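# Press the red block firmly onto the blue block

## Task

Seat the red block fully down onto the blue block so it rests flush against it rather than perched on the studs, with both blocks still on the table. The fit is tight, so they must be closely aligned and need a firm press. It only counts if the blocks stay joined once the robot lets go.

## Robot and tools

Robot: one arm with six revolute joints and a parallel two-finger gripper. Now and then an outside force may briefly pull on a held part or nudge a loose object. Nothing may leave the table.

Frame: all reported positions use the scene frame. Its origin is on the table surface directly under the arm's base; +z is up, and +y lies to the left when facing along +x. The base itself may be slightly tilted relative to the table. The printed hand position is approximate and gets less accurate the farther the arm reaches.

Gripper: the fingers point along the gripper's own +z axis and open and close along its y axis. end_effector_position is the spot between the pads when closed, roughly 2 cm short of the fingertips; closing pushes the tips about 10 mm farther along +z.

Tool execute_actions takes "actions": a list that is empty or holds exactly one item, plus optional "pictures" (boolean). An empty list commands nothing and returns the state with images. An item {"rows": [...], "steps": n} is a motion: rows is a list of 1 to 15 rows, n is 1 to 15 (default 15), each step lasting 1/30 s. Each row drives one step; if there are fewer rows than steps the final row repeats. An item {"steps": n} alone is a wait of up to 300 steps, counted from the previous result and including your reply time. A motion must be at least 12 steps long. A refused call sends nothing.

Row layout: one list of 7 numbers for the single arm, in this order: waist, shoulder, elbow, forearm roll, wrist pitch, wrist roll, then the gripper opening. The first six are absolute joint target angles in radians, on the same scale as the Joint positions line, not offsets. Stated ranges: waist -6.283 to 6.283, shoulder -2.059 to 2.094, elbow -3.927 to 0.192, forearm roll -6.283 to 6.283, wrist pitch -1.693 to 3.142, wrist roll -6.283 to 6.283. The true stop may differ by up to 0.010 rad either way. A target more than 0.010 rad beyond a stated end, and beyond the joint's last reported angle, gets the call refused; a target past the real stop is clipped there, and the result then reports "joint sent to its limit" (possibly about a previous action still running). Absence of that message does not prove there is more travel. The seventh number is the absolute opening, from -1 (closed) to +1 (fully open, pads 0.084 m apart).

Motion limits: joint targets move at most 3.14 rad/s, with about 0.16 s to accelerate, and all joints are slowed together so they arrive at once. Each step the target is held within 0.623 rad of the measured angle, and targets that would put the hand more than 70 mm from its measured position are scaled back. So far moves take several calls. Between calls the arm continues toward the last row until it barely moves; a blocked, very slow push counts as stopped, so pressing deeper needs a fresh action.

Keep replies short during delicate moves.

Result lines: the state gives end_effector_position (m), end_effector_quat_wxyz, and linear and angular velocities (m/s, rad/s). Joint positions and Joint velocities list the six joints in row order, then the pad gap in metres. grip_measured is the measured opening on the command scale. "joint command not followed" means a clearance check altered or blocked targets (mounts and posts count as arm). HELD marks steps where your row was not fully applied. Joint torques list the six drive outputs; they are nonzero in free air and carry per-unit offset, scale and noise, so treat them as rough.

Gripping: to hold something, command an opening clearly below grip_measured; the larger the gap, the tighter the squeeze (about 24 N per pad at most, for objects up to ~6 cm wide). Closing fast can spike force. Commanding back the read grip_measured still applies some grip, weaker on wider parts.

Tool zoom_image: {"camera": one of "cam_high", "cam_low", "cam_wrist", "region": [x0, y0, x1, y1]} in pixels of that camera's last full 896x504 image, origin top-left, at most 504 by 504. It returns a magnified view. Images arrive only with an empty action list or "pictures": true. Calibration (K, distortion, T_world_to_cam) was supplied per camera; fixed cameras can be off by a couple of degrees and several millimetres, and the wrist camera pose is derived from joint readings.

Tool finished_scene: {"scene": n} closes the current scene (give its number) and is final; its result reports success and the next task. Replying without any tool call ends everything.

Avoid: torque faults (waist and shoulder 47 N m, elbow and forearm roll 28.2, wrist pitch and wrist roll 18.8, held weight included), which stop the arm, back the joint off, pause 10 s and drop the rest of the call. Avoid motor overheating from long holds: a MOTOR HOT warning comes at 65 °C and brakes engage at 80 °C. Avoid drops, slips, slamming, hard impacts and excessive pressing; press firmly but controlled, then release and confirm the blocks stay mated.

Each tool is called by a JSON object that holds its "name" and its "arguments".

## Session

{"name": "execute_actions", "arguments": {"actions": []}}

Scene clock: 0.00 s of 11933.50 s.
end_effector_position=(+0.3066, -0.5328, +0.3674) grip_measured=+1.00 end_effector_quat_wxyz=(+0.570, +0.292, +0.760, -0.110) end_effector_velocity=(-0.000, -0.000, -0.002) end_effector_angular_velocity=(+0.003, +0.001, -0.001)
Joint positions: [-1.406  0.016 -1.001  1.829  0.717  1.234  0.084]
Joint velocities: [-0.001  0.002  0.001 -0.     0.     0.     0.   ]
Joint torques (N m, as the arm reports them, + toward a larger angle): no reading
camera_calibration (this result's frames):
cam_wrist: T_world_to_cam=[[0.565037, 0.808297, 0.165498, 0.23076], [0.181413, -0.317392, 0.93078, -0.49594], [0.804874, -0.495902, -0.325973, -0.258487], [0, 0, 0, 1]] pos_world=[0.167631, -0.472114, 0.339161]

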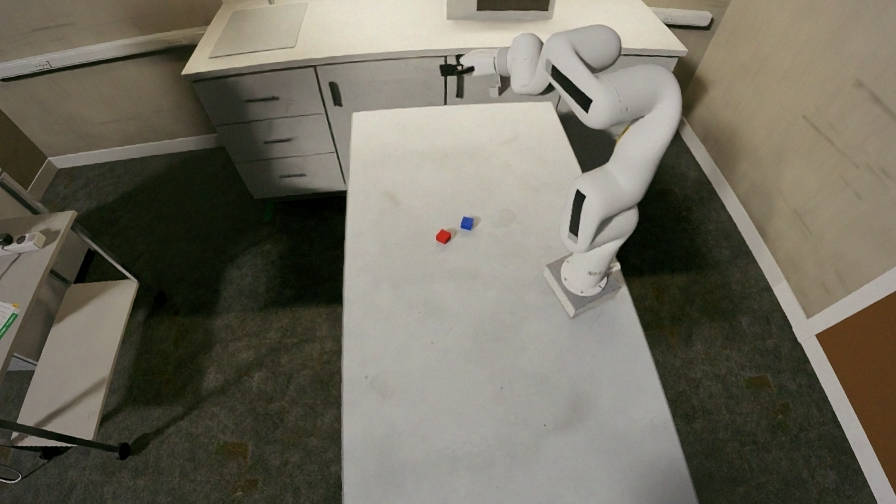

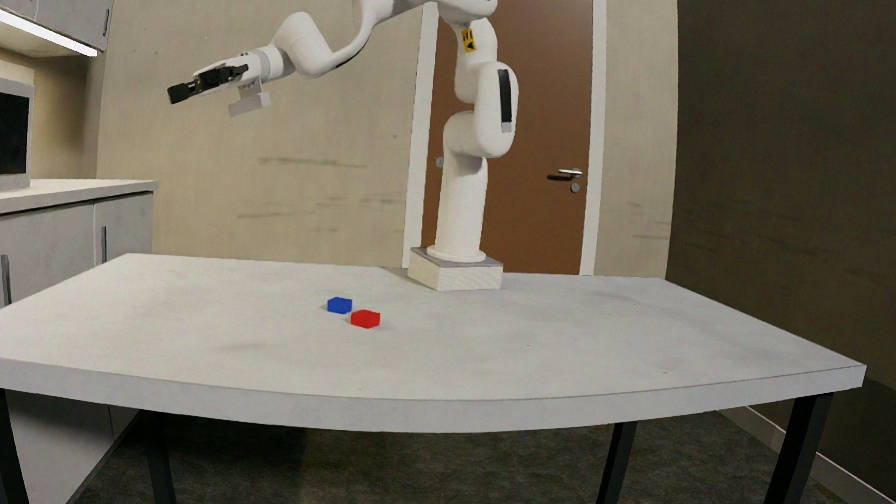

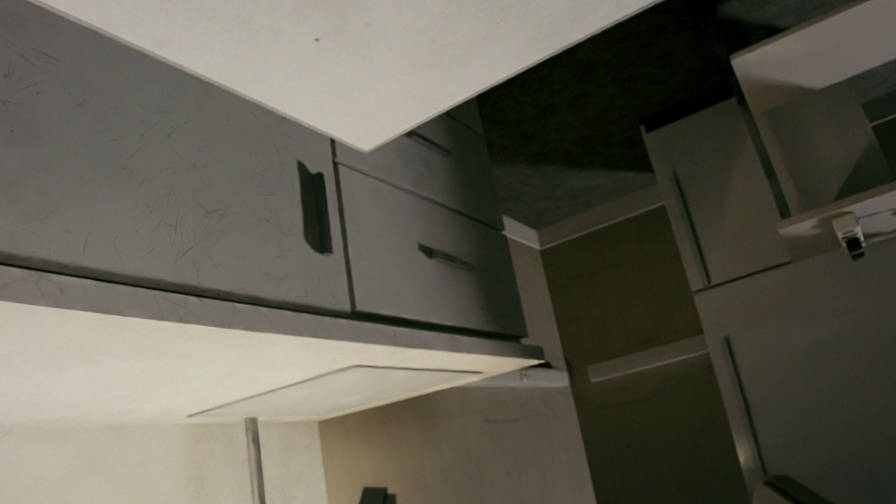

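{"name": "execute_actions", "arguments": {"actions": [{"rows":[[-0.76,-0.139,-0.533,0.105,0.622,-0.15,0.4]],"steps":15}]}}

{"name": "execute_actions", "arguments": {"actions": [{"steps":55}], "pictures": true}}

Scene clock: 0.77 s of 11933.50 s.
end_effector_position=(+0.3112, -0.5269, +0.3627) grip_measured=+0.63 end_effector_quat_wxyz=(+0.564, +0.280, +0.769, -0.110) end_effector_velocity=(+0.174, +0.213, -0.161) end_effector_angular_velocity=(-0.268, +0.711, +0.751)
Joint positions: [-1.394  0.012 -0.992  1.814  0.713  1.219  0.07 ]
Joint velocities: [ 0.42  -0.129  0.315 -0.463 -0.082 -0.462 -0.132]
Joint torques (N m, as the arm reports them, + toward a larger angle): [ 15.95 -20.56  -9.41  -1.59   1.23   0.07]
Steps of this call (steps 1 to 20: nothing new was sent; steps 21 to 23: the first 3 steps of this action). Readings (joint positions):
21: [-1.406 0.015 -1.001 1.829 0.717 1.234]
22: [-1.404 0.015 -1.000 1.826 0.716 1.231]
23: the state above

Scene clock: 2.60 s of 11933.50 s.
end_effector_position=(+0.3187, -0.2076, +0.1304) grip_measured=+0.39 end_effector_quat_wxyz=(+0.002, +0.963, -0.271, +0.002) end_effector_velocity=(-0.001, +0.001, -0.001) end_effector_angular_velocity=(-0.001, +0.004, +0.010)
Joint positions: [-0.76  -0.139 -0.533  0.106  0.622 -0.15   0.061]
Joint velocities: [ 0.002  0.001  0.002 -0.005  0.    -0.004 -0.   ]
Joint torques (N m, as the arm reports them, + toward a larger angle): [  1.51 -16.45 -10.35  -0.26  -3.05   0.31]
Kept back: nothing.
Steps of this call (steps 1 to 12: the last 12 steps of your previous action; steps 13 to 55: the robot went on to your last target). Readings (joint positions):
1: [-1.377 0.007 -0.979 1.797 0.711 1.202]
2: [-1.357 0.003 -0.965 1.779 0.709 1.184]
4: [-1.321 -0.005 -0.938 1.744 0.704 1.149]
8: [-1.254 -0.021 -0.890 1.670 0.694 1.075]
55: the state above
camera_calibration (this result's frames):
cam_wrist: T_world_to_cam=[[-0.519297, -0.854575, 0.00567345, 0.0214638], [-0.854588, 0.519259, -0.00702853, 0.451839], [0.00306042, -0.00849836, -0.999959, 0.260424], [0, 0, 0, 1]] pos_world=[0.396485, -0.214066, 0.263468]

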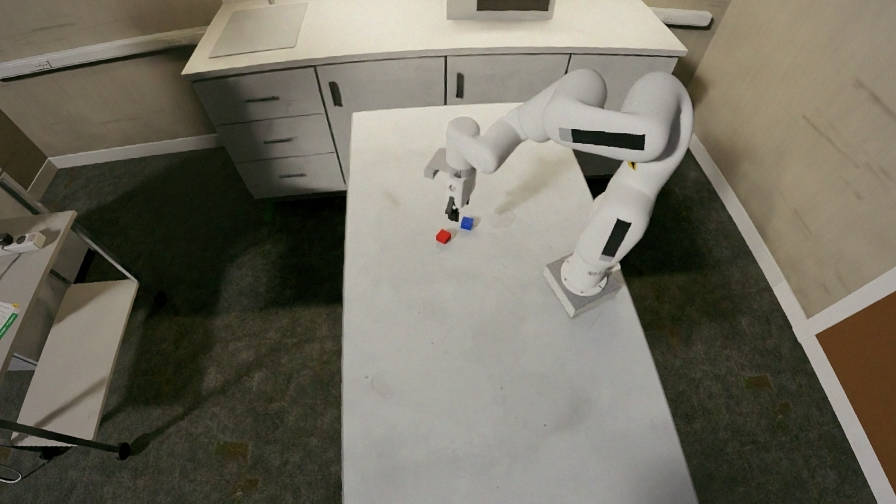

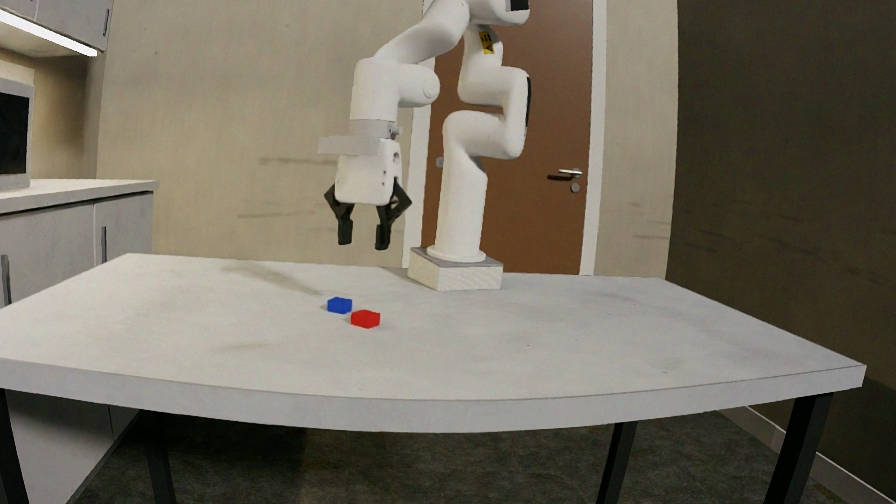

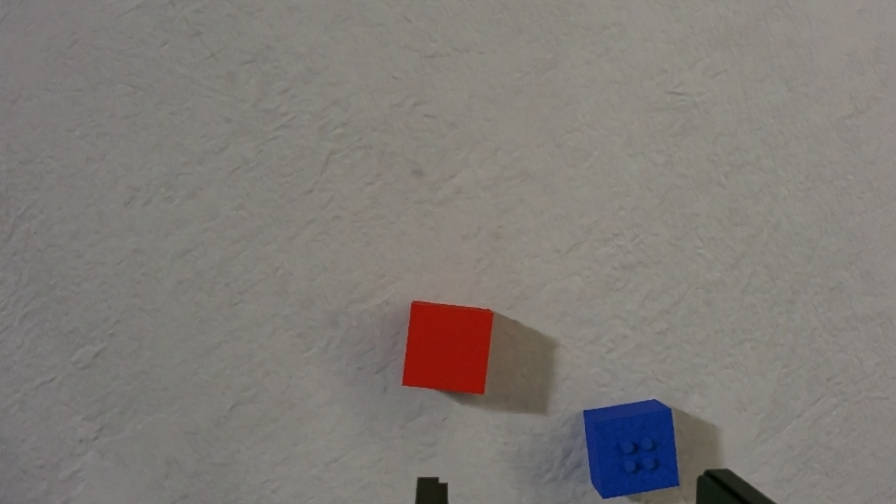

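{"name": "execute_actions", "arguments": {"actions": [{"rows":[[-0.661,0.133,-0.639,0.13,0.4545,0.012,0.3]],"steps":13}]}}

{"name": "execute_actions", "arguments": {"actions": [{"rows":[[-0.657,0.17,-0.642,0.141,0.421,0.002,0.3],[-0.657,0.17,-0.642,0.141,0.421,0.002,0.3],[-0.653,0.21,-0.645,0.153,0.385,-0.008,0.3],[-0.653,0.21,-0.645,0.153,0.385,-0.008,0.3],[-0.649,0.25,-0.65,0.167,0.35,-0.018,0.3],[-0.649,0.25,-0.65,0.167,0.35,-0.018,0.3],[-0.645,0.2864,-0.6556,0.182,0.3196,-0.028,0.3]],"steps":12}]}}

{"name": "execute_actions", "arguments": {"actions": [{"steps":20}], "pictures": true}}

Scene clock: 4.60 s of 11933.50 s.
end_effector_position=(+0.3187, -0.2076, +0.1304) grip_measured=+0.38 end_effector_quat_wxyz=(+0.002, +0.963, -0.270, +0.002) end_effector_velocity=(+0.003, -0.001, +0.000) end_effector_angular_velocity=(-0.004, -0.006, -0.006)
Joint positions: [-0.76  -0.139 -0.533  0.105  0.622 -0.15   0.06 ]
Joint velocities: [ 0.003  0.005 -0.005  0.001 -0.008  0.008 -0.037]
Joint torques (N m, as the arm reports them, + toward a larger angle): [  1.22 -15.32 -10.85  -0.6   -3.29   0.72]
Steps of this call (steps 1 to 30: the robot went on to your last target; steps 31 to 59: nothing new was sent; step 60: the first step of this action). Readings (joint positions):
60: the state above

Scene clock: 5.00 s of 11933.50 s.
end_effector_position=(+0.3620, -0.1985, +0.0720) grip_measured=+0.29 end_effector_quat_wxyz=(+0.000, +0.950, -0.313, -0.000) end_effector_velocity=(+0.035, -0.006, -0.012) end_effector_angular_velocity=(-0.032, -0.050, -0.055)
Joint positions: [-0.665  0.123 -0.634  0.129  0.462  0.005  0.056]
Joint velocities: [ 0.037  0.094 -0.069  0.012 -0.088  0.08  -0.   ]
Joint torques (N m, as the arm reports them, + toward a larger angle): [  0.28 -21.5   -9.12  -0.27  -2.88   0.24]
Kept back: the last 12 steps of this action.
Steps of this call (steps 1 to 12: the last 12 steps of your previous action). Readings (joint positions):
1: [-0.759 -0.137 -0.534 0.105 0.620 -0.148]
2: [-0.755 -0.125 -0.539 0.107 0.612 -0.140]
4: [-0.731 -0.061 -0.567 0.113 0.571 -0.101]
8: [-0.679 0.084 -0.617 0.125 0.488 -0.020]
12: the state above

Scene clock: 5.67 s of 11933.50 s.
end_effector_position=(+0.3644, -0.1988, +0.0239) grip_measured=+0.29 end_effector_quat_wxyz=(+0.000, +0.949, -0.316, +0.001) end_effector_velocity=(-0.001, +0.000, -0.005) end_effector_angular_velocity=(+0.000, +0.001, -0.001)
Joint positions: [-0.645  0.284 -0.656  0.181  0.321 -0.028  0.056]
Joint velocities: [ 0.002  0.014 -0.001  0.006 -0.013 -0.004 -0.   ]
Joint torques (N m, as the arm reports them, + toward a larger angle): [  0.64 -21.32  -8.01  -0.59  -2.98   0.5 ]
Kept back: nothing.
Steps of this call (steps 1 to 12: the last 12 steps of your previous action; steps 13 to 20: the robot went on to your last target). Readings (joint positions):
1: [-0.664 0.126 -0.636 0.129 0.459 0.007]
2: [-0.663 0.129 -0.637 0.130 0.455 0.008]
4: [-0.660 0.145 -0.640 0.135 0.441 0.006]
8: [-0.654 0.204 -0.645 0.153 0.390 -0.007]
20: the state above
camera_calibration (this result's frames):
cam_wrist: T_world_to_cam=[[-0.597016, -0.80222, 0.00385659, 0.0921093], [-0.802229, 0.597009, -0.00297898, 0.481823], [0.0000873773, -0.00487236, -0.999988, 0.155623], [0, 0, 0, 1]] pos_world=[0.441509, -0.213002, 0.156701]

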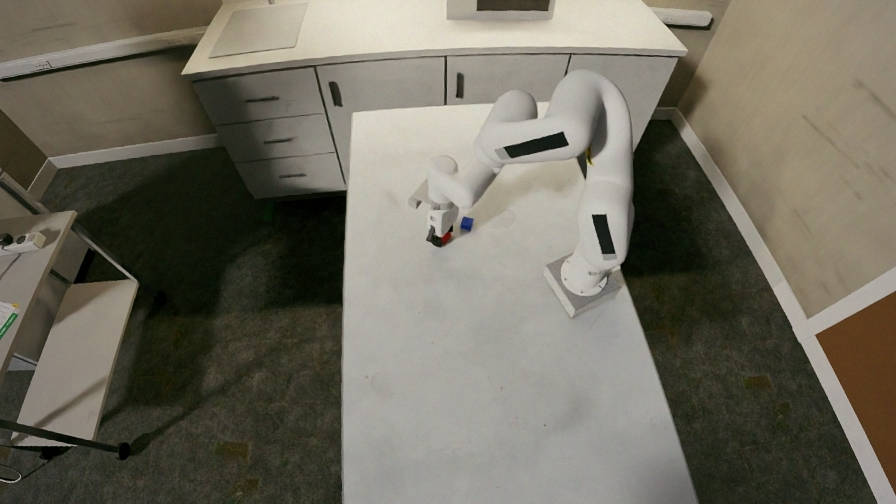

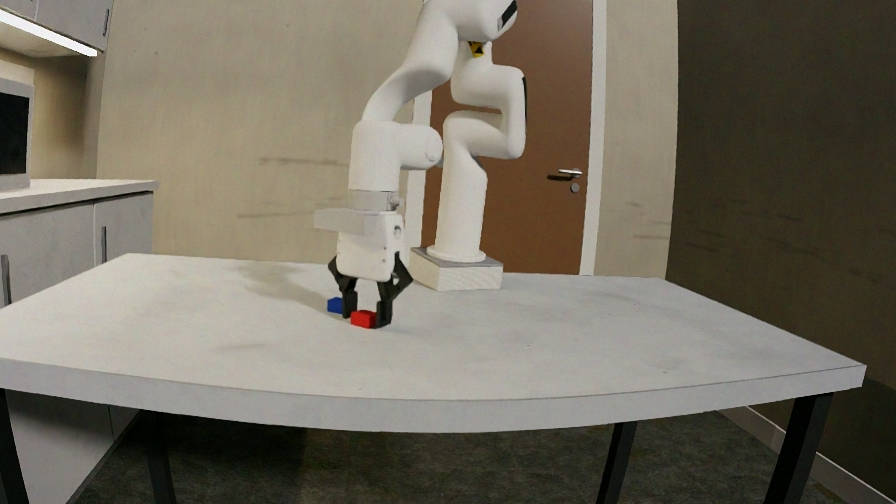

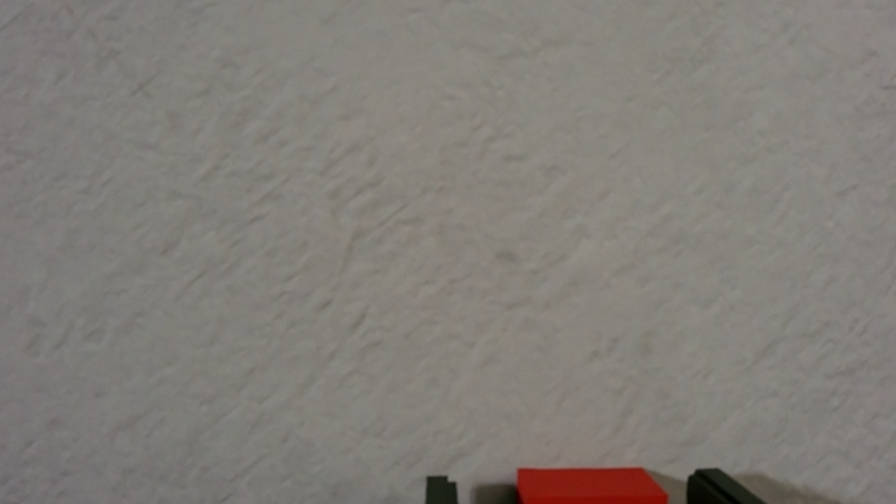

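{"name": "execute_actions", "arguments": {"actions": [{"rows":[[-0.65,0.2864,-0.6556,0.182,0.3196,-0.02,0.2],[-0.65,0.2864,-0.6556,0.182,0.3196,-0.02,0.1],[-0.65,0.2864,-0.6556,0.182,0.3196,-0.02,0],[-0.65,0.2864,-0.6556,0.182,0.3196,-0.02,-0.1],[-0.65,0.2864,-0.6556,0.182,0.3196,-0.02,-0.2],[-0.65,0.2864,-0.6556,0.182,0.3196,-0.02,-0.3],[-0.65,0.2864,-0.6556,0.182,0.3196,-0.02,-0.4],[-0.65,0.2864,-0.6556,0.182,0.3196,-0.02,-0.5],[-0.65,0.2864,-0.6556,0.182,0.3196,-0.02,-0.7],[-0.65,0.2864,-0.6556,0.182,0.3196,-0.02,-1]],"steps":14}]}}

{"name": "execute_actions", "arguments": {"actions": [{"rows":[[-0.654,0.25,-0.65,0.167,0.35,-0.018,-1],[-0.654,0.25,-0.65,0.167,0.35,-0.018,-1],[-0.658,0.21,-0.645,0.153,0.385,-0.018,-1],[-0.666,0.133,-0.639,0.13,0.4545,-0.018,-1]],"steps":12}]}}

{"name": "execute_actions", "arguments": {"actions": [{"rows":[[-0.868,0.0574,-0.512,0.165,0.4175,-0.425,-1]],"steps":14}]}}

{"name": "execute_actions", "arguments": {"actions": [{"rows":[[-0.858,0.1288,-0.5154,0.195,0.3507,-0.445,-1]],"steps":12}]}}

{"name": "execute_actions", "arguments": {"actions": [{"steps":24}], "pictures": true}}

{"name": "zoom_image", "arguments": {"camera": "cam_wrist", "region": [490,420,658,504]}}

Scene clock: 6.87 s of 11933.50 s.
end_effector_position=(+0.3640, -0.1987, +0.0232) grip_measured=+0.24 end_effector_quat_wxyz=(+0.000, +0.949, -0.316, +0.000) end_effector_velocity=(-0.003, -0.006, +0.001) end_effector_angular_velocity=(-0.002, -0.001, -0.049)
Joint positions: [-0.645  0.286 -0.656  0.182  0.32  -0.027  0.054]
Joint velocities: [-0.016  0.    -0.001 -0.001 -0.     0.034 -0.068]
Joint torques (N m, as the arm reports them, + toward a larger angle): [ -0.24 -21.75  -7.99  -0.65  -3.15   0.34]
Steps of this call (steps 1 to 15: the robot went on to your last target; steps 16 to 34: nothing new was sent; steps 35 to 36: the first 2 steps of this action). Readings (joint positions):
35: [-0.645 0.286 -0.656 0.182 0.320 -0.028]
36: the state above

Scene clock: 7.27 s of 11933.50 s.
end_effector_position=(+0.3631, -0.2004, +0.0233) grip_measured=-0.28 end_effector_quat_wxyz=(+0.000, +0.947, -0.322, +0.000) end_effector_velocity=(-0.001, -0.001, -0.000) end_effector_angular_velocity=(+0.001, +0.002, -0.004)
Joint positions: [-0.65   0.286 -0.656  0.182  0.32  -0.02   0.032]
Joint velocities: [-0.003  0.001  0.001  0.     0.001  0.001 -0.   ]
Joint torques (N m, as the arm reports them, + toward a larger angle): [  0.62 -21.54  -7.98  -0.5   -3.1    0.29]
Kept back: the last 12 steps of this action.
Steps of this call (steps 1 to 12: the last 12 steps of your previous action). Readings (joint positions):
1: [-0.646 0.286 -0.656 0.182 0.320 -0.026]
2: [-0.647 0.286 -0.656 0.182 0.320 -0.025]
4: [-0.648 0.286 -0.656 0.182 0.320 -0.023]
8: [-0.650 0.286 -0.656 0.182 0.320 -0.021]
12: the state above

Scene clock: 7.73 s of 11933.50 s.
end_effector_position=(+0.3636, -0.2008, +0.0685) grip_measured=-0.28 end_effector_quat_wxyz=(+0.001, +0.953, -0.304, +0.002) end_effector_velocity=(-0.038, -0.016, +0.014) end_effector_angular_velocity=(+0.009, +0.006, +0.117)
Joint positions: [-0.666  0.139 -0.639  0.133  0.447 -0.021  0.032]
Joint velocities: [-0.085 -0.095  0.081  0.015  0.029 -0.215 -0.   ]
Joint torques (N m, as the arm reports them, + toward a larger angle): [ -5.09 -20.55  -8.25  -0.05  -3.12  -0.41]
Steps of this call (steps 1 to 12: the last 12 steps of your previous action; steps 13 to 14: the first 2 steps of this action). Readings (joint positions):
13: [-0.665 0.142 -0.641 0.133 0.445 -0.018]
14: the state above

Scene clock: 8.13 s of 11933.50 s.
end_effector_position=(+0.2899, -0.2421, +0.0699) grip_measured=-0.28 end_effector_quat_wxyz=(+0.001, +0.974, -0.226, +0.000) end_effector_velocity=(-0.031, -0.018, +0.005) end_effector_angular_velocity=(-0.012, -0.013, +0.119)
Joint positions: [-0.859  0.061 -0.517  0.164  0.419 -0.405  0.032]
Joint velocities: [-0.09  -0.045  0.053  0.015 -0.019 -0.223 -0.   ]
Joint torques (N m, as the arm reports them, + toward a larger angle): [  3.53 -17.26  -9.31  -0.43  -3.19   0.19]
Kept back: the last 12 steps of this action.
Steps of this call (steps 1 to 12: the last 12 steps of your previous action). Readings (joint positions):
1: [-0.672 0.135 -0.635 0.134 0.447 -0.035]
2: [-0.685 0.128 -0.626 0.137 0.445 -0.063]
4: [-0.732 0.109 -0.597 0.144 0.437 -0.156]
8: [-0.826 0.075 -0.538 0.158 0.425 -0.336]
12: the state above

Scene clock: 8.93 s of 11933.50 s.
end_effector_position=(+0.2863, -0.2434, +0.0500) grip_measured=-0.28 end_effector_quat_wxyz=(+0.001, +0.975, -0.223, +0.001) end_effector_velocity=(-0.001, -0.000, -0.001) end_effector_angular_velocity=(+0.001, +0.001, -0.002)
Joint positions: [-0.858  0.129 -0.515  0.195  0.351 -0.445  0.032]
Joint velocities: [-0.001  0.001  0.001  0.    -0.001  0.001  0.   ]
Joint torques (N m, as the arm reports them, + toward a larger angle): [  0.48 -18.42  -8.27  -0.87  -3.14   0.42]
Kept back: nothing.
Steps of this call (steps 1 to 12: the last 12 steps of your previous action; steps 13 to 24: the robot went on to your last target). Readings (joint positions):
1: [-0.862 0.060 -0.516 0.164 0.419 -0.411]
2: [-0.863 0.062 -0.515 0.166 0.415 -0.417]
4: [-0.862 0.082 -0.516 0.175 0.394 -0.428]
8: [-0.859 0.118 -0.514 0.190 0.363 -0.440]
24: the state above
camera_calibration (this result's frames):
cam_wrist: T_world_to_cam=[[-0.431691, -0.902008, 0.00484356, -0.0620354], [-0.902021, 0.431683, -0.00274039, 0.434188], [0.000380978, -0.00555199, -0.999985, 0.181253], [0, 0, 0, 1]] pos_world=[0.364797, -0.242381, 0.182741]

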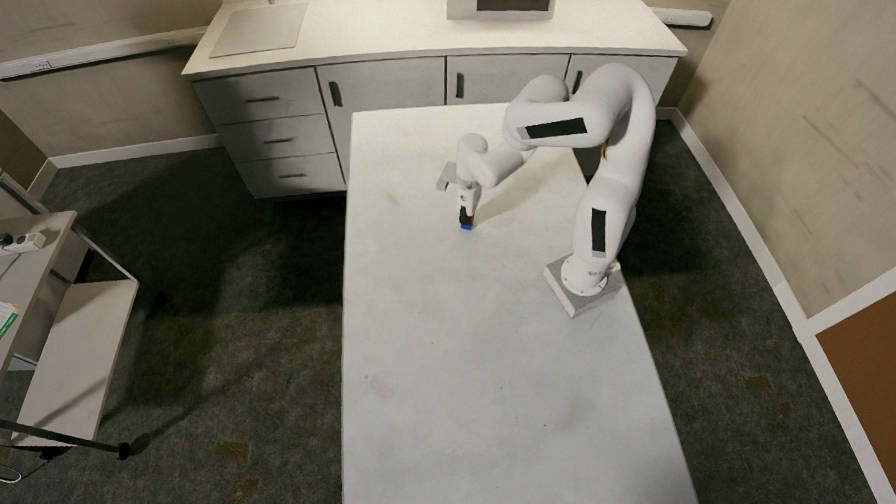

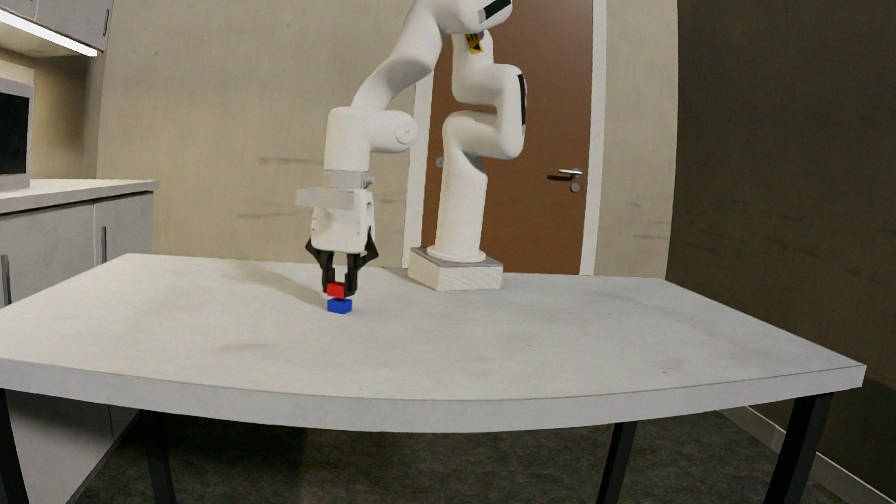

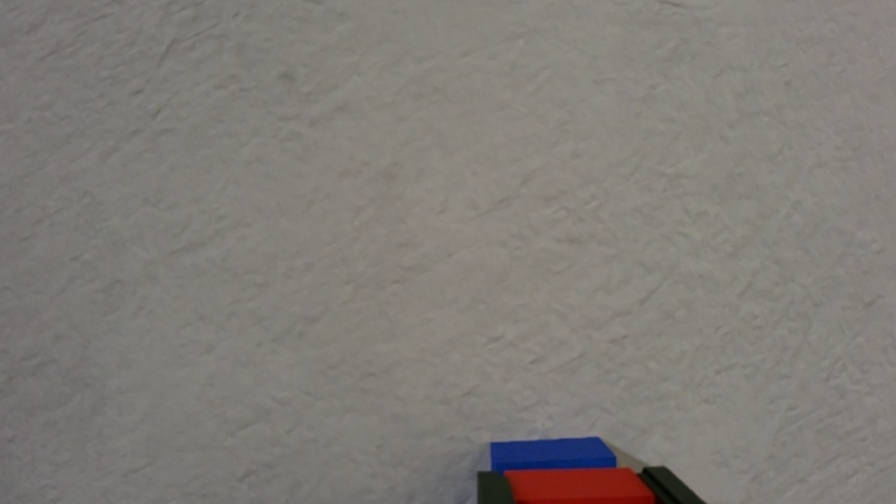

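Region (490, 420, 658, 504) of cam_wrist's 896x504 image, scaled by 3.000, with more detail than that image has.

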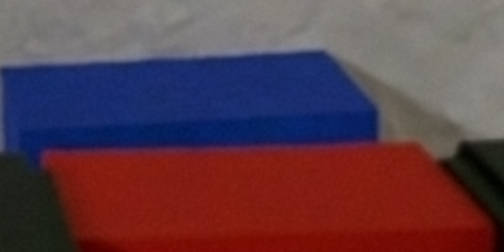

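{"name": "execute_actions", "arguments": {"actions": [{"rows":[[-0.8537,0.1413,-0.5161,0.2013,0.3391,-0.479,-1]],"steps":12}]}}

{"name": "execute_actions", "arguments": {"actions": [{"steps":20}], "pictures": true}}

{"name": "zoom_image", "arguments": {"camera": "cam_wrist", "region": [490,420,658,504]}}

{"name": "zoom_image", "arguments": {"camera": "cam_low", "region": [310,270,370,320]}}

Scene clock: 9.60 s of 11933.50 s.
end_effector_position=(+0.2862, -0.2433, +0.0499) grip_measured=-0.28 end_effector_quat_wxyz=(+0.001, +0.975, -0.223, +0.000) end_effector_velocity=(+0.001, -0.000, +0.000) end_effector_angular_velocity=(-0.001, -0.001, +0.002)
Joint positions: [-0.858  0.129 -0.515  0.195  0.351 -0.445  0.032]
Joint velocities: [ 0.001  0.001 -0.003  0.     0.    -0.001  0.   ]
Joint torques (N m, as the arm reports them, + toward a larger angle): [  0.5  -19.04  -8.1   -0.63  -2.91   0.32]
Kept back: the last 12 steps of this action.
Steps of this call (steps 1 to 15: the robot went on to your last target; steps 16 to 20: nothing new was sent). Readings (joint positions):
1: [-0.858 0.129 -0.515 0.195 0.351 -0.445]
2: [-0.858 0.129 -0.515 0.195 0.351 -0.445]
4: [-0.858 0.129 -0.515 0.195 0.351 -0.445]
8: [-0.858 0.129 -0.515 0.195 0.351 -0.445]
20: the state above

Scene clock: 10.27 s of 11933.50 s.
end_effector_position=(+0.2866, -0.2425, +0.0464) grip_measured=-0.28 end_effector_quat_wxyz=(+0.000, +0.978, -0.207, +0.000) end_effector_velocity=(-0.000, +0.000, -0.000) end_effector_angular_velocity=(+0.001, +0.001, +0.000)
Joint positions: [-0.854  0.141 -0.516  0.201  0.339 -0.479  0.032]
Joint velocities: [0.    0.001 0.    0.    0.001 0.    0.   ]
Joint torques (N m, as the arm reports them, + toward a larger angle): [  1.01 -18.8   -8.04  -0.78  -3.16   0.18]
Kept back: nothing.
Steps of this call (steps 1 to 12: the last 12 steps of your previous action; steps 13 to 20: the robot went on to your last target). Readings (joint positions):
1: [-0.858 0.129 -0.515 0.195 0.351 -0.445]
2: [-0.858 0.129 -0.515 0.195 0.350 -0.447]
4: [-0.856 0.134 -0.516 0.197 0.346 -0.459]
8: [-0.854 0.139 -0.516 0.200 0.341 -0.473]
20: the state above
camera_calibration (this result's frames):
cam_wrist: T_world_to_cam=[[-0.403107, -0.915141, 0.00466173, -0.0725048], [-0.915153, 0.4031, -0.00239952, 0.430964], [0.000316751, -0.00523345, -0.999986, 0.17773], [0, 0, 0, 1]] pos_world=[0.365114, -0.239144, 0.179099]

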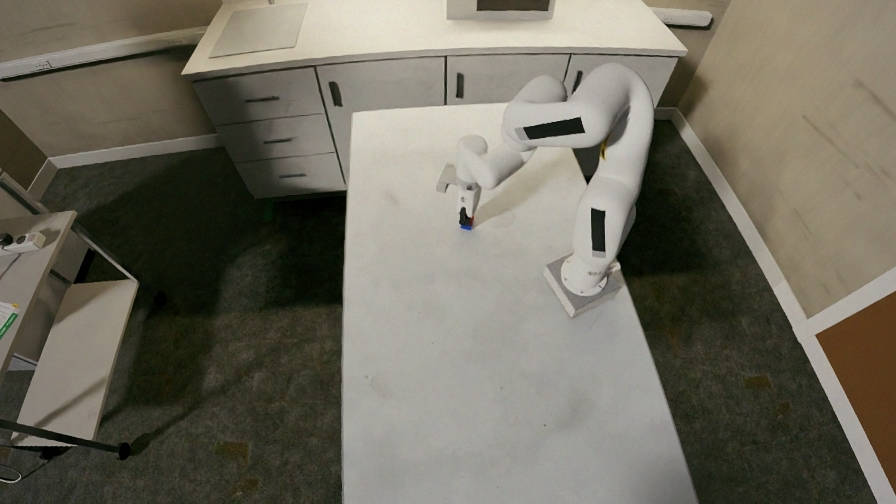

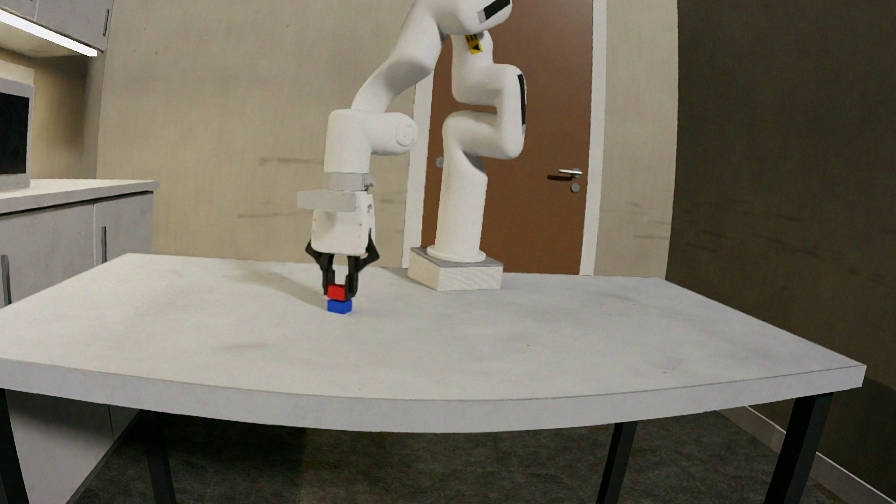

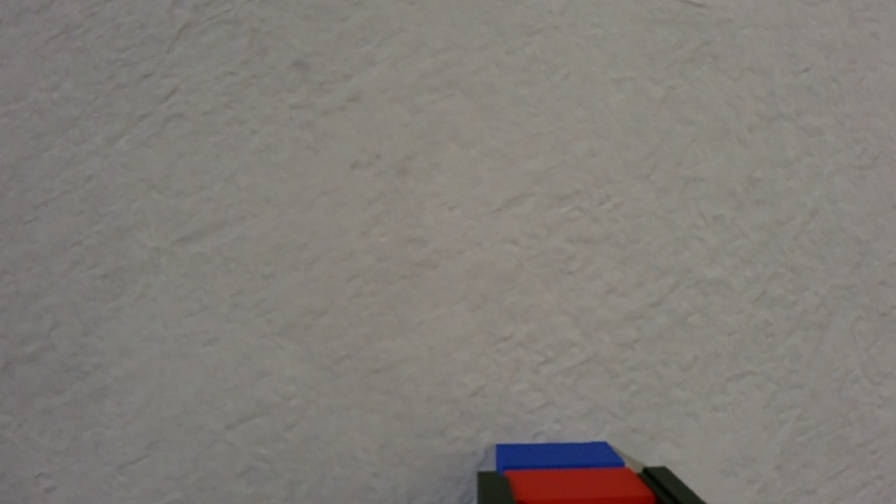

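Region (490, 420, 658, 504) of cam_wrist's 896x504 image, scaled by 3.000, with more detail than that image has.

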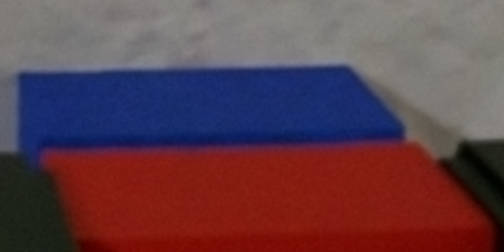

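Region (310, 270, 370, 320) of cam_low's 896x504 image, scaled by 8.400, with more detail than that image has.

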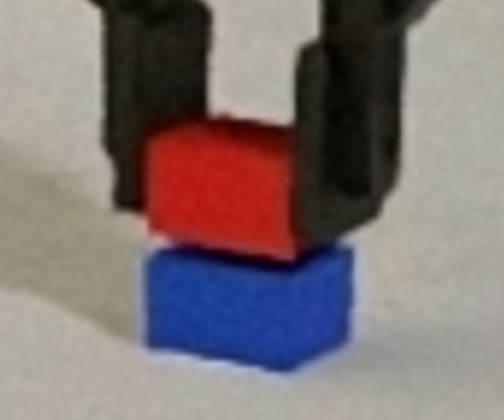

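The alignment matches scene 1's successful one, so I'm pressing down 5 mm.

{"name": "execute_actions", "arguments": {"actions": [{"rows":[[-0.8532,0.145,-0.5165,0.2031,0.3358,-0.4802,-1],[-0.8532,0.145,-0.5165,0.2031,0.3358,-0.4802,-1],[-0.8532,0.145,-0.5165,0.2031,0.3358,-0.4802,-1],[-0.8526,0.1487,-0.5169,0.2049,0.3326,-0.4814,-1],[-0.8526,0.1487,-0.5169,0.2049,0.3326,-0.4814,-1],[-0.8526,0.1487,-0.5169,0.2049,0.3326,-0.4814,-1],[-0.8521,0.1524,-0.5173,0.2067,0.3294,-0.4826,-1],[-0.8521,0.1524,-0.5173,0.2067,0.3294,-0.4826,-1],[-0.8521,0.1524,-0.5173,0.2067,0.3294,-0.4826,-1],[-0.8515,0.1561,-0.5177,0.2085,0.3262,-0.4838,-1],[-0.8515,0.1561,-0.5177,0.2085,0.3262,-0.4838,-1],[-0.8515,0.1561,-0.5177,0.2085,0.3262,-0.4838,-1],[-0.8512,0.1595,-0.5177,0.2096,0.324,-0.4845,-1]],"steps":15}]}}

{"name": "execute_actions", "arguments": {"actions": [{"steps":30}], "pictures": true}}

{"name": "zoom_image", "arguments": {"camera": "cam_wrist", "region": [490,420,658,504]}}

{"name": "zoom_image", "arguments": {"camera": "cam_low", "region": [310,270,370,320]}}

Scene clock: 11.30 s of 11933.50 s.
end_effector_position=(+0.2867, -0.2426, +0.0461) grip_measured=-0.28 end_effector_quat_wxyz=(+0.000, +0.978, -0.207, +0.000) end_effector_velocity=(+0.000, +0.001, -0.005) end_effector_angular_velocity=(+0.001, +0.001, -0.000)
Joint positions: [-0.854  0.142 -0.516  0.202  0.338 -0.479  0.032]
Joint velocities: [ 0.005  0.019 -0.002  0.009 -0.016 -0.005  0.   ]
Joint torques (N m, as the arm reports them, + toward a larger angle): [  0.87 -19.01  -7.88  -0.21  -2.8    0.23]
Steps of this call (steps 1 to 15: the robot went on to your last target; steps 16 to 28: nothing new was sent; steps 29 to 31: the first 3 steps of this action). Readings (joint positions):
29: [-0.854 0.141 -0.516 0.201 0.339 -0.479]
30: [-0.854 0.142 -0.516 0.201 0.339 -0.479]
31: the state above

Scene clock: 12.30 s of 11933.50 s.
end_effector_position=(+0.2866, -0.2426, +0.0417) grip_measured=-0.28 end_effector_quat_wxyz=(+0.000, +0.978, -0.208, +0.000) end_effector_velocity=(-0.000, +0.001, -0.002) end_effector_angular_velocity=(+0.001, +0.002, -0.001)
Joint positions: [-0.851  0.158 -0.518  0.21   0.324 -0.485  0.032]
Joint velocities: [ 0.002  0.005 -0.     0.    -0.002  0.002  0.   ]
Joint torques (N m, as the arm reports them, + toward a larger angle): [ 0.61 -9.14 -7.43 -0.48 -5.02  0.36]
Kept back: nothing.
Steps of this call (steps 1 to 12: the last 12 steps of your previous action; steps 13 to 30: the robot went on to your last target). Readings (joint positions):
1: [-0.853 0.143 -0.516 0.202 0.338 -0.480]
2: [-0.853 0.144 -0.516 0.202 0.337 -0.480]
4: [-0.853 0.146 -0.517 0.203 0.335 -0.480]
8: [-0.852 0.150 -0.517 0.206 0.331 -0.482]
30: the state above
The arm was judged still, so your last target was given up. Only a new action makes it travel on or press farther. Fingers that are still opening or closing keep moving.
camera_calibration (this result's frames):
cam_wrist: T_world_to_cam=[[-0.403704, -0.914877, 0.00479174, -0.0722984], [-0.914889, 0.403698, -0.00231513, 0.430983], [0.000183645, -0.00531854, -0.999986, 0.173081], [0, 0, 0, 1]] pos_world=[0.365083, -0.23921, 0.174423]

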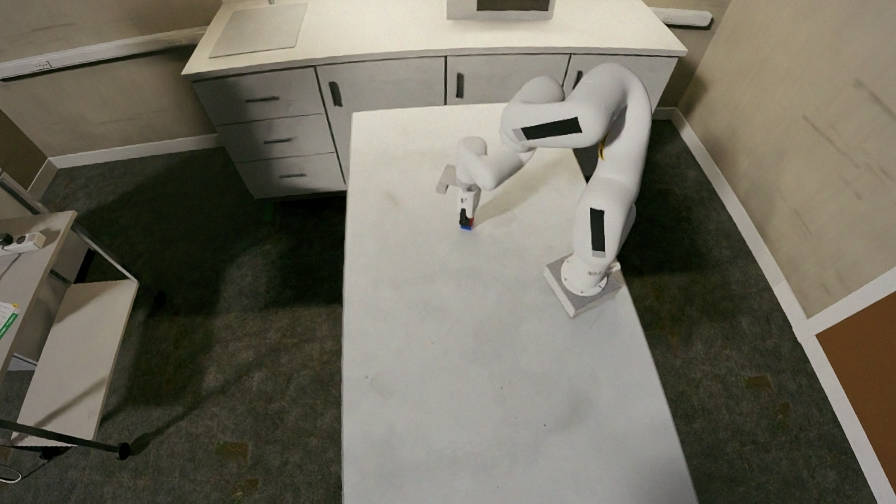

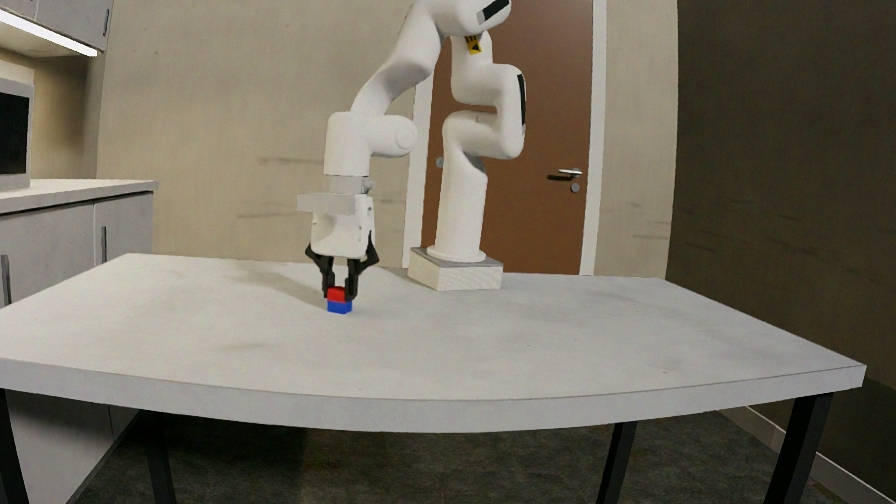

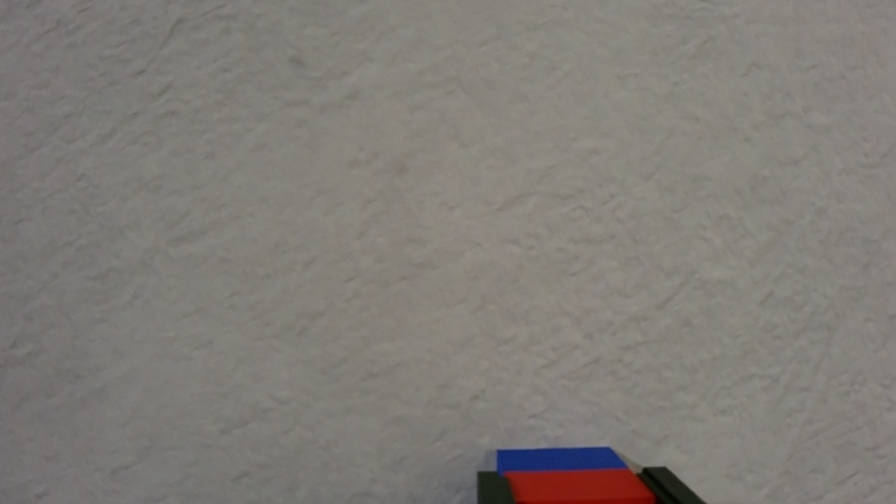

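Region (490, 420, 658, 504) of cam_wrist's 896x504 image, scaled by 3.000, with more detail than that image has.

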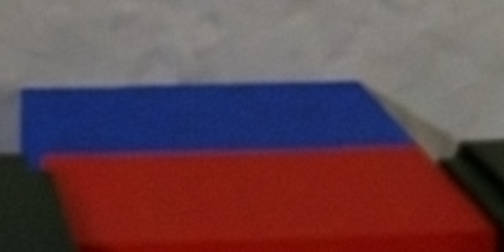

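Region (310, 270, 370, 320) of cam_low's 896x504 image, scaled by 8.400, with more detail than that image has.

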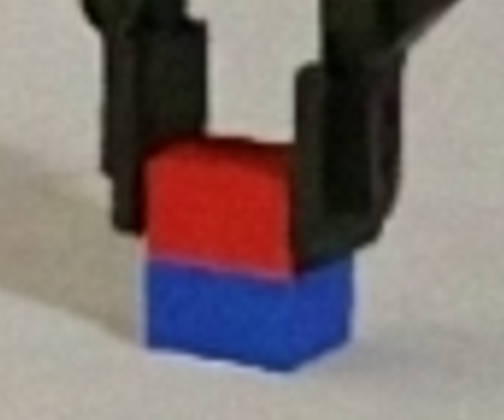

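{"name": "execute_actions", "arguments": {"actions": [{"rows":[[-0.8515,0.1555,-0.5177,0.2085,0.327,-0.484,-1],[-0.8515,0.1555,-0.5177,0.2085,0.327,-0.484,-1],[-0.8515,0.1555,-0.5177,0.2085,0.327,-0.484,-0.4],[-0.8515,0.1555,-0.5177,0.2085,0.327,-0.484,-0.1],[-0.8515,0.1555,-0.5177,0.2085,0.327,-0.484,0.3],[-0.8515,0.1555,-0.5177,0.2085,0.327,-0.484,0.3],[-0.8515,0.1555,-0.5177,0.2085,0.327,-0.484,0.3],[-0.8515,0.1555,-0.5177,0.2085,0.327,-0.484,0.3],[-0.8515,0.1555,-0.5177,0.2085,0.327,-0.484,0.3],[-0.8515,0.1555,-0.5177,0.2085,0.327,-0.484,0.3],[-0.866,0.05,-0.512,0.165,0.425,-0.455,0.3]],"steps":15}]}}

{"name": "execute_actions", "arguments": {"actions": [{"steps":20}], "pictures": true}}

{"name": "zoom_image", "arguments": {"camera": "cam_low", "region": [310,270,370,320]}}

Scene clock: 13.20 s of 11933.50 s.
end_effector_position=(+0.2864, -0.2425, +0.0414) grip_measured=-0.28 end_effector_quat_wxyz=(+0.000, +0.978, -0.208, -0.000) end_effector_velocity=(-0.001, +0.001, -0.000) end_effector_angular_velocity=(+0.003, +0.004, +0.000)
Joint positions: [-0.851  0.159 -0.518  0.209  0.324 -0.484  0.032]
Joint velocities: [-0.    -0.002  0.002 -0.005  0.005  0.004 -0.   ]
Joint torques (N m, as the arm reports them, + toward a larger angle): [ -0.18 -11.01  -5.92  -0.45  -3.33   0.1 ]
Steps of this call (steps 1 to 24: nothing new was sent; steps 25 to 27: the first 3 steps of this action). Readings (joint positions):
25: [-0.851 0.159 -0.518 0.210 0.324 -0.484]
26: [-0.851 0.159 -0.518 0.210 0.324 -0.484]
27: the state above

Scene clock: 13.87 s of 11933.50 s.
end_effector_position=(+0.2873, -0.2426, +0.0711) grip_measured=+0.29 end_effector_quat_wxyz=(+0.000, +0.979, -0.206, +0.001) end_effector_velocity=(-0.005, +0.003, +0.005) end_effector_angular_velocity=(+0.009, +0.011, -0.001)
Joint positions: [-0.866  0.053 -0.512  0.166  0.422 -0.456  0.056]
Joint velocities: [-0.005 -0.027  0.007 -0.014  0.034  0.01   0.   ]
Joint torques (N m, as the arm reports them, + toward a larger angle): [  0.62 -18.29  -9.26   0.07  -3.11   0.42]
Kept back: nothing.
Steps of this call (steps 1 to 12: the last 12 steps of your previous action; steps 13 to 20: the robot went on to your last target). Readings (joint positions):
1: [-0.851 0.159 -0.518 0.209 0.324 -0.484]
2: [-0.851 0.159 -0.518 0.209 0.324 -0.484]
4: [-0.852 0.160 -0.517 0.209 0.325 -0.484]
8: [-0.852 0.160 -0.516 0.209 0.327 -0.484]
20: the state above
camera_calibration (this result's frames):
cam_wrist: T_world_to_cam=[[-0.400165, -0.916435, 0.00394198, -0.0735117], [-0.916443, 0.400156, -0.00284034, 0.431317], [0.00102558, -0.0047492, -0.999988, 0.202439], [0, 0, 0, 1]] pos_world=[0.365653, -0.239001, 0.203952]

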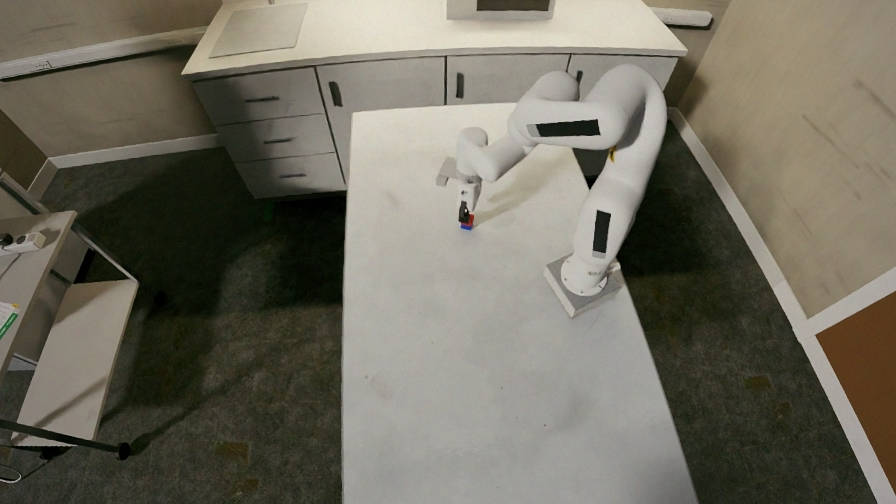

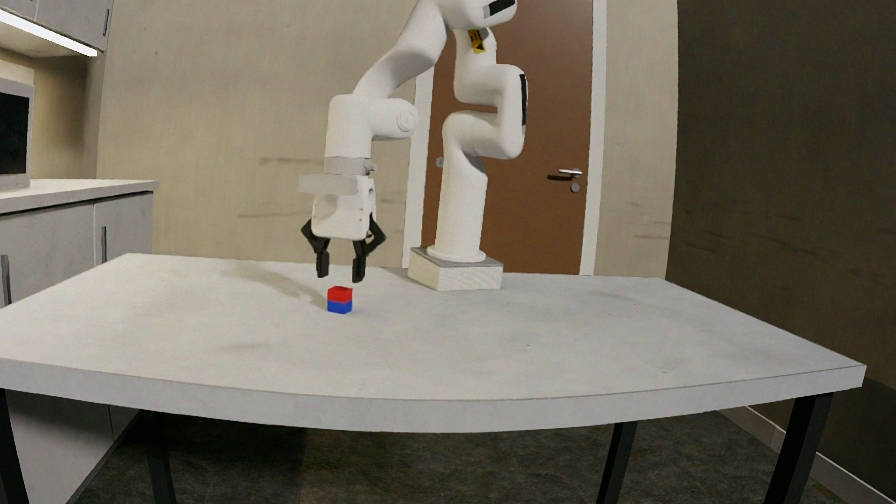

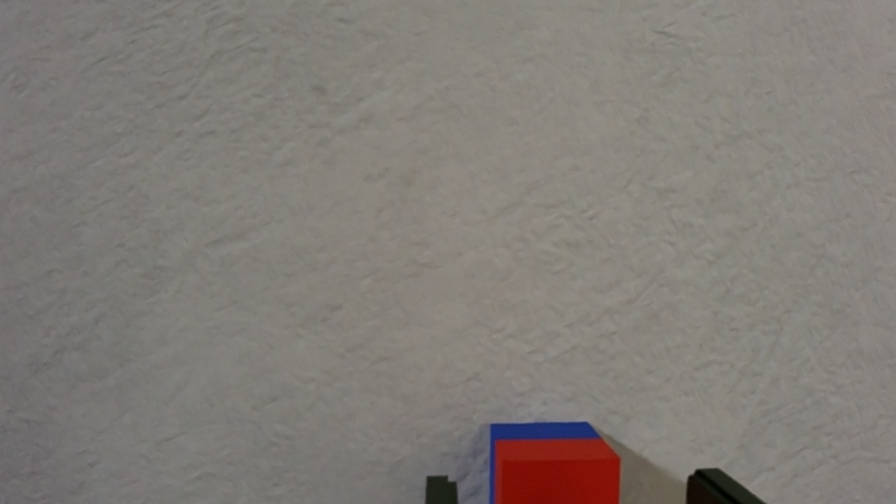

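Region (310, 270, 370, 320) of cam_low's 896x504 image, scaled by 8.400, with more detail than that image has.

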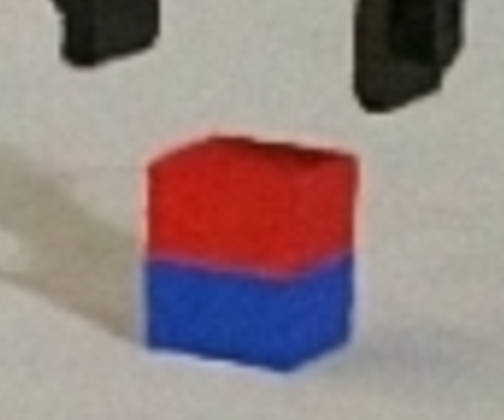

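{"name": "finished_scene", "arguments": {"scene": 2}}

The scene is finished: the task was done.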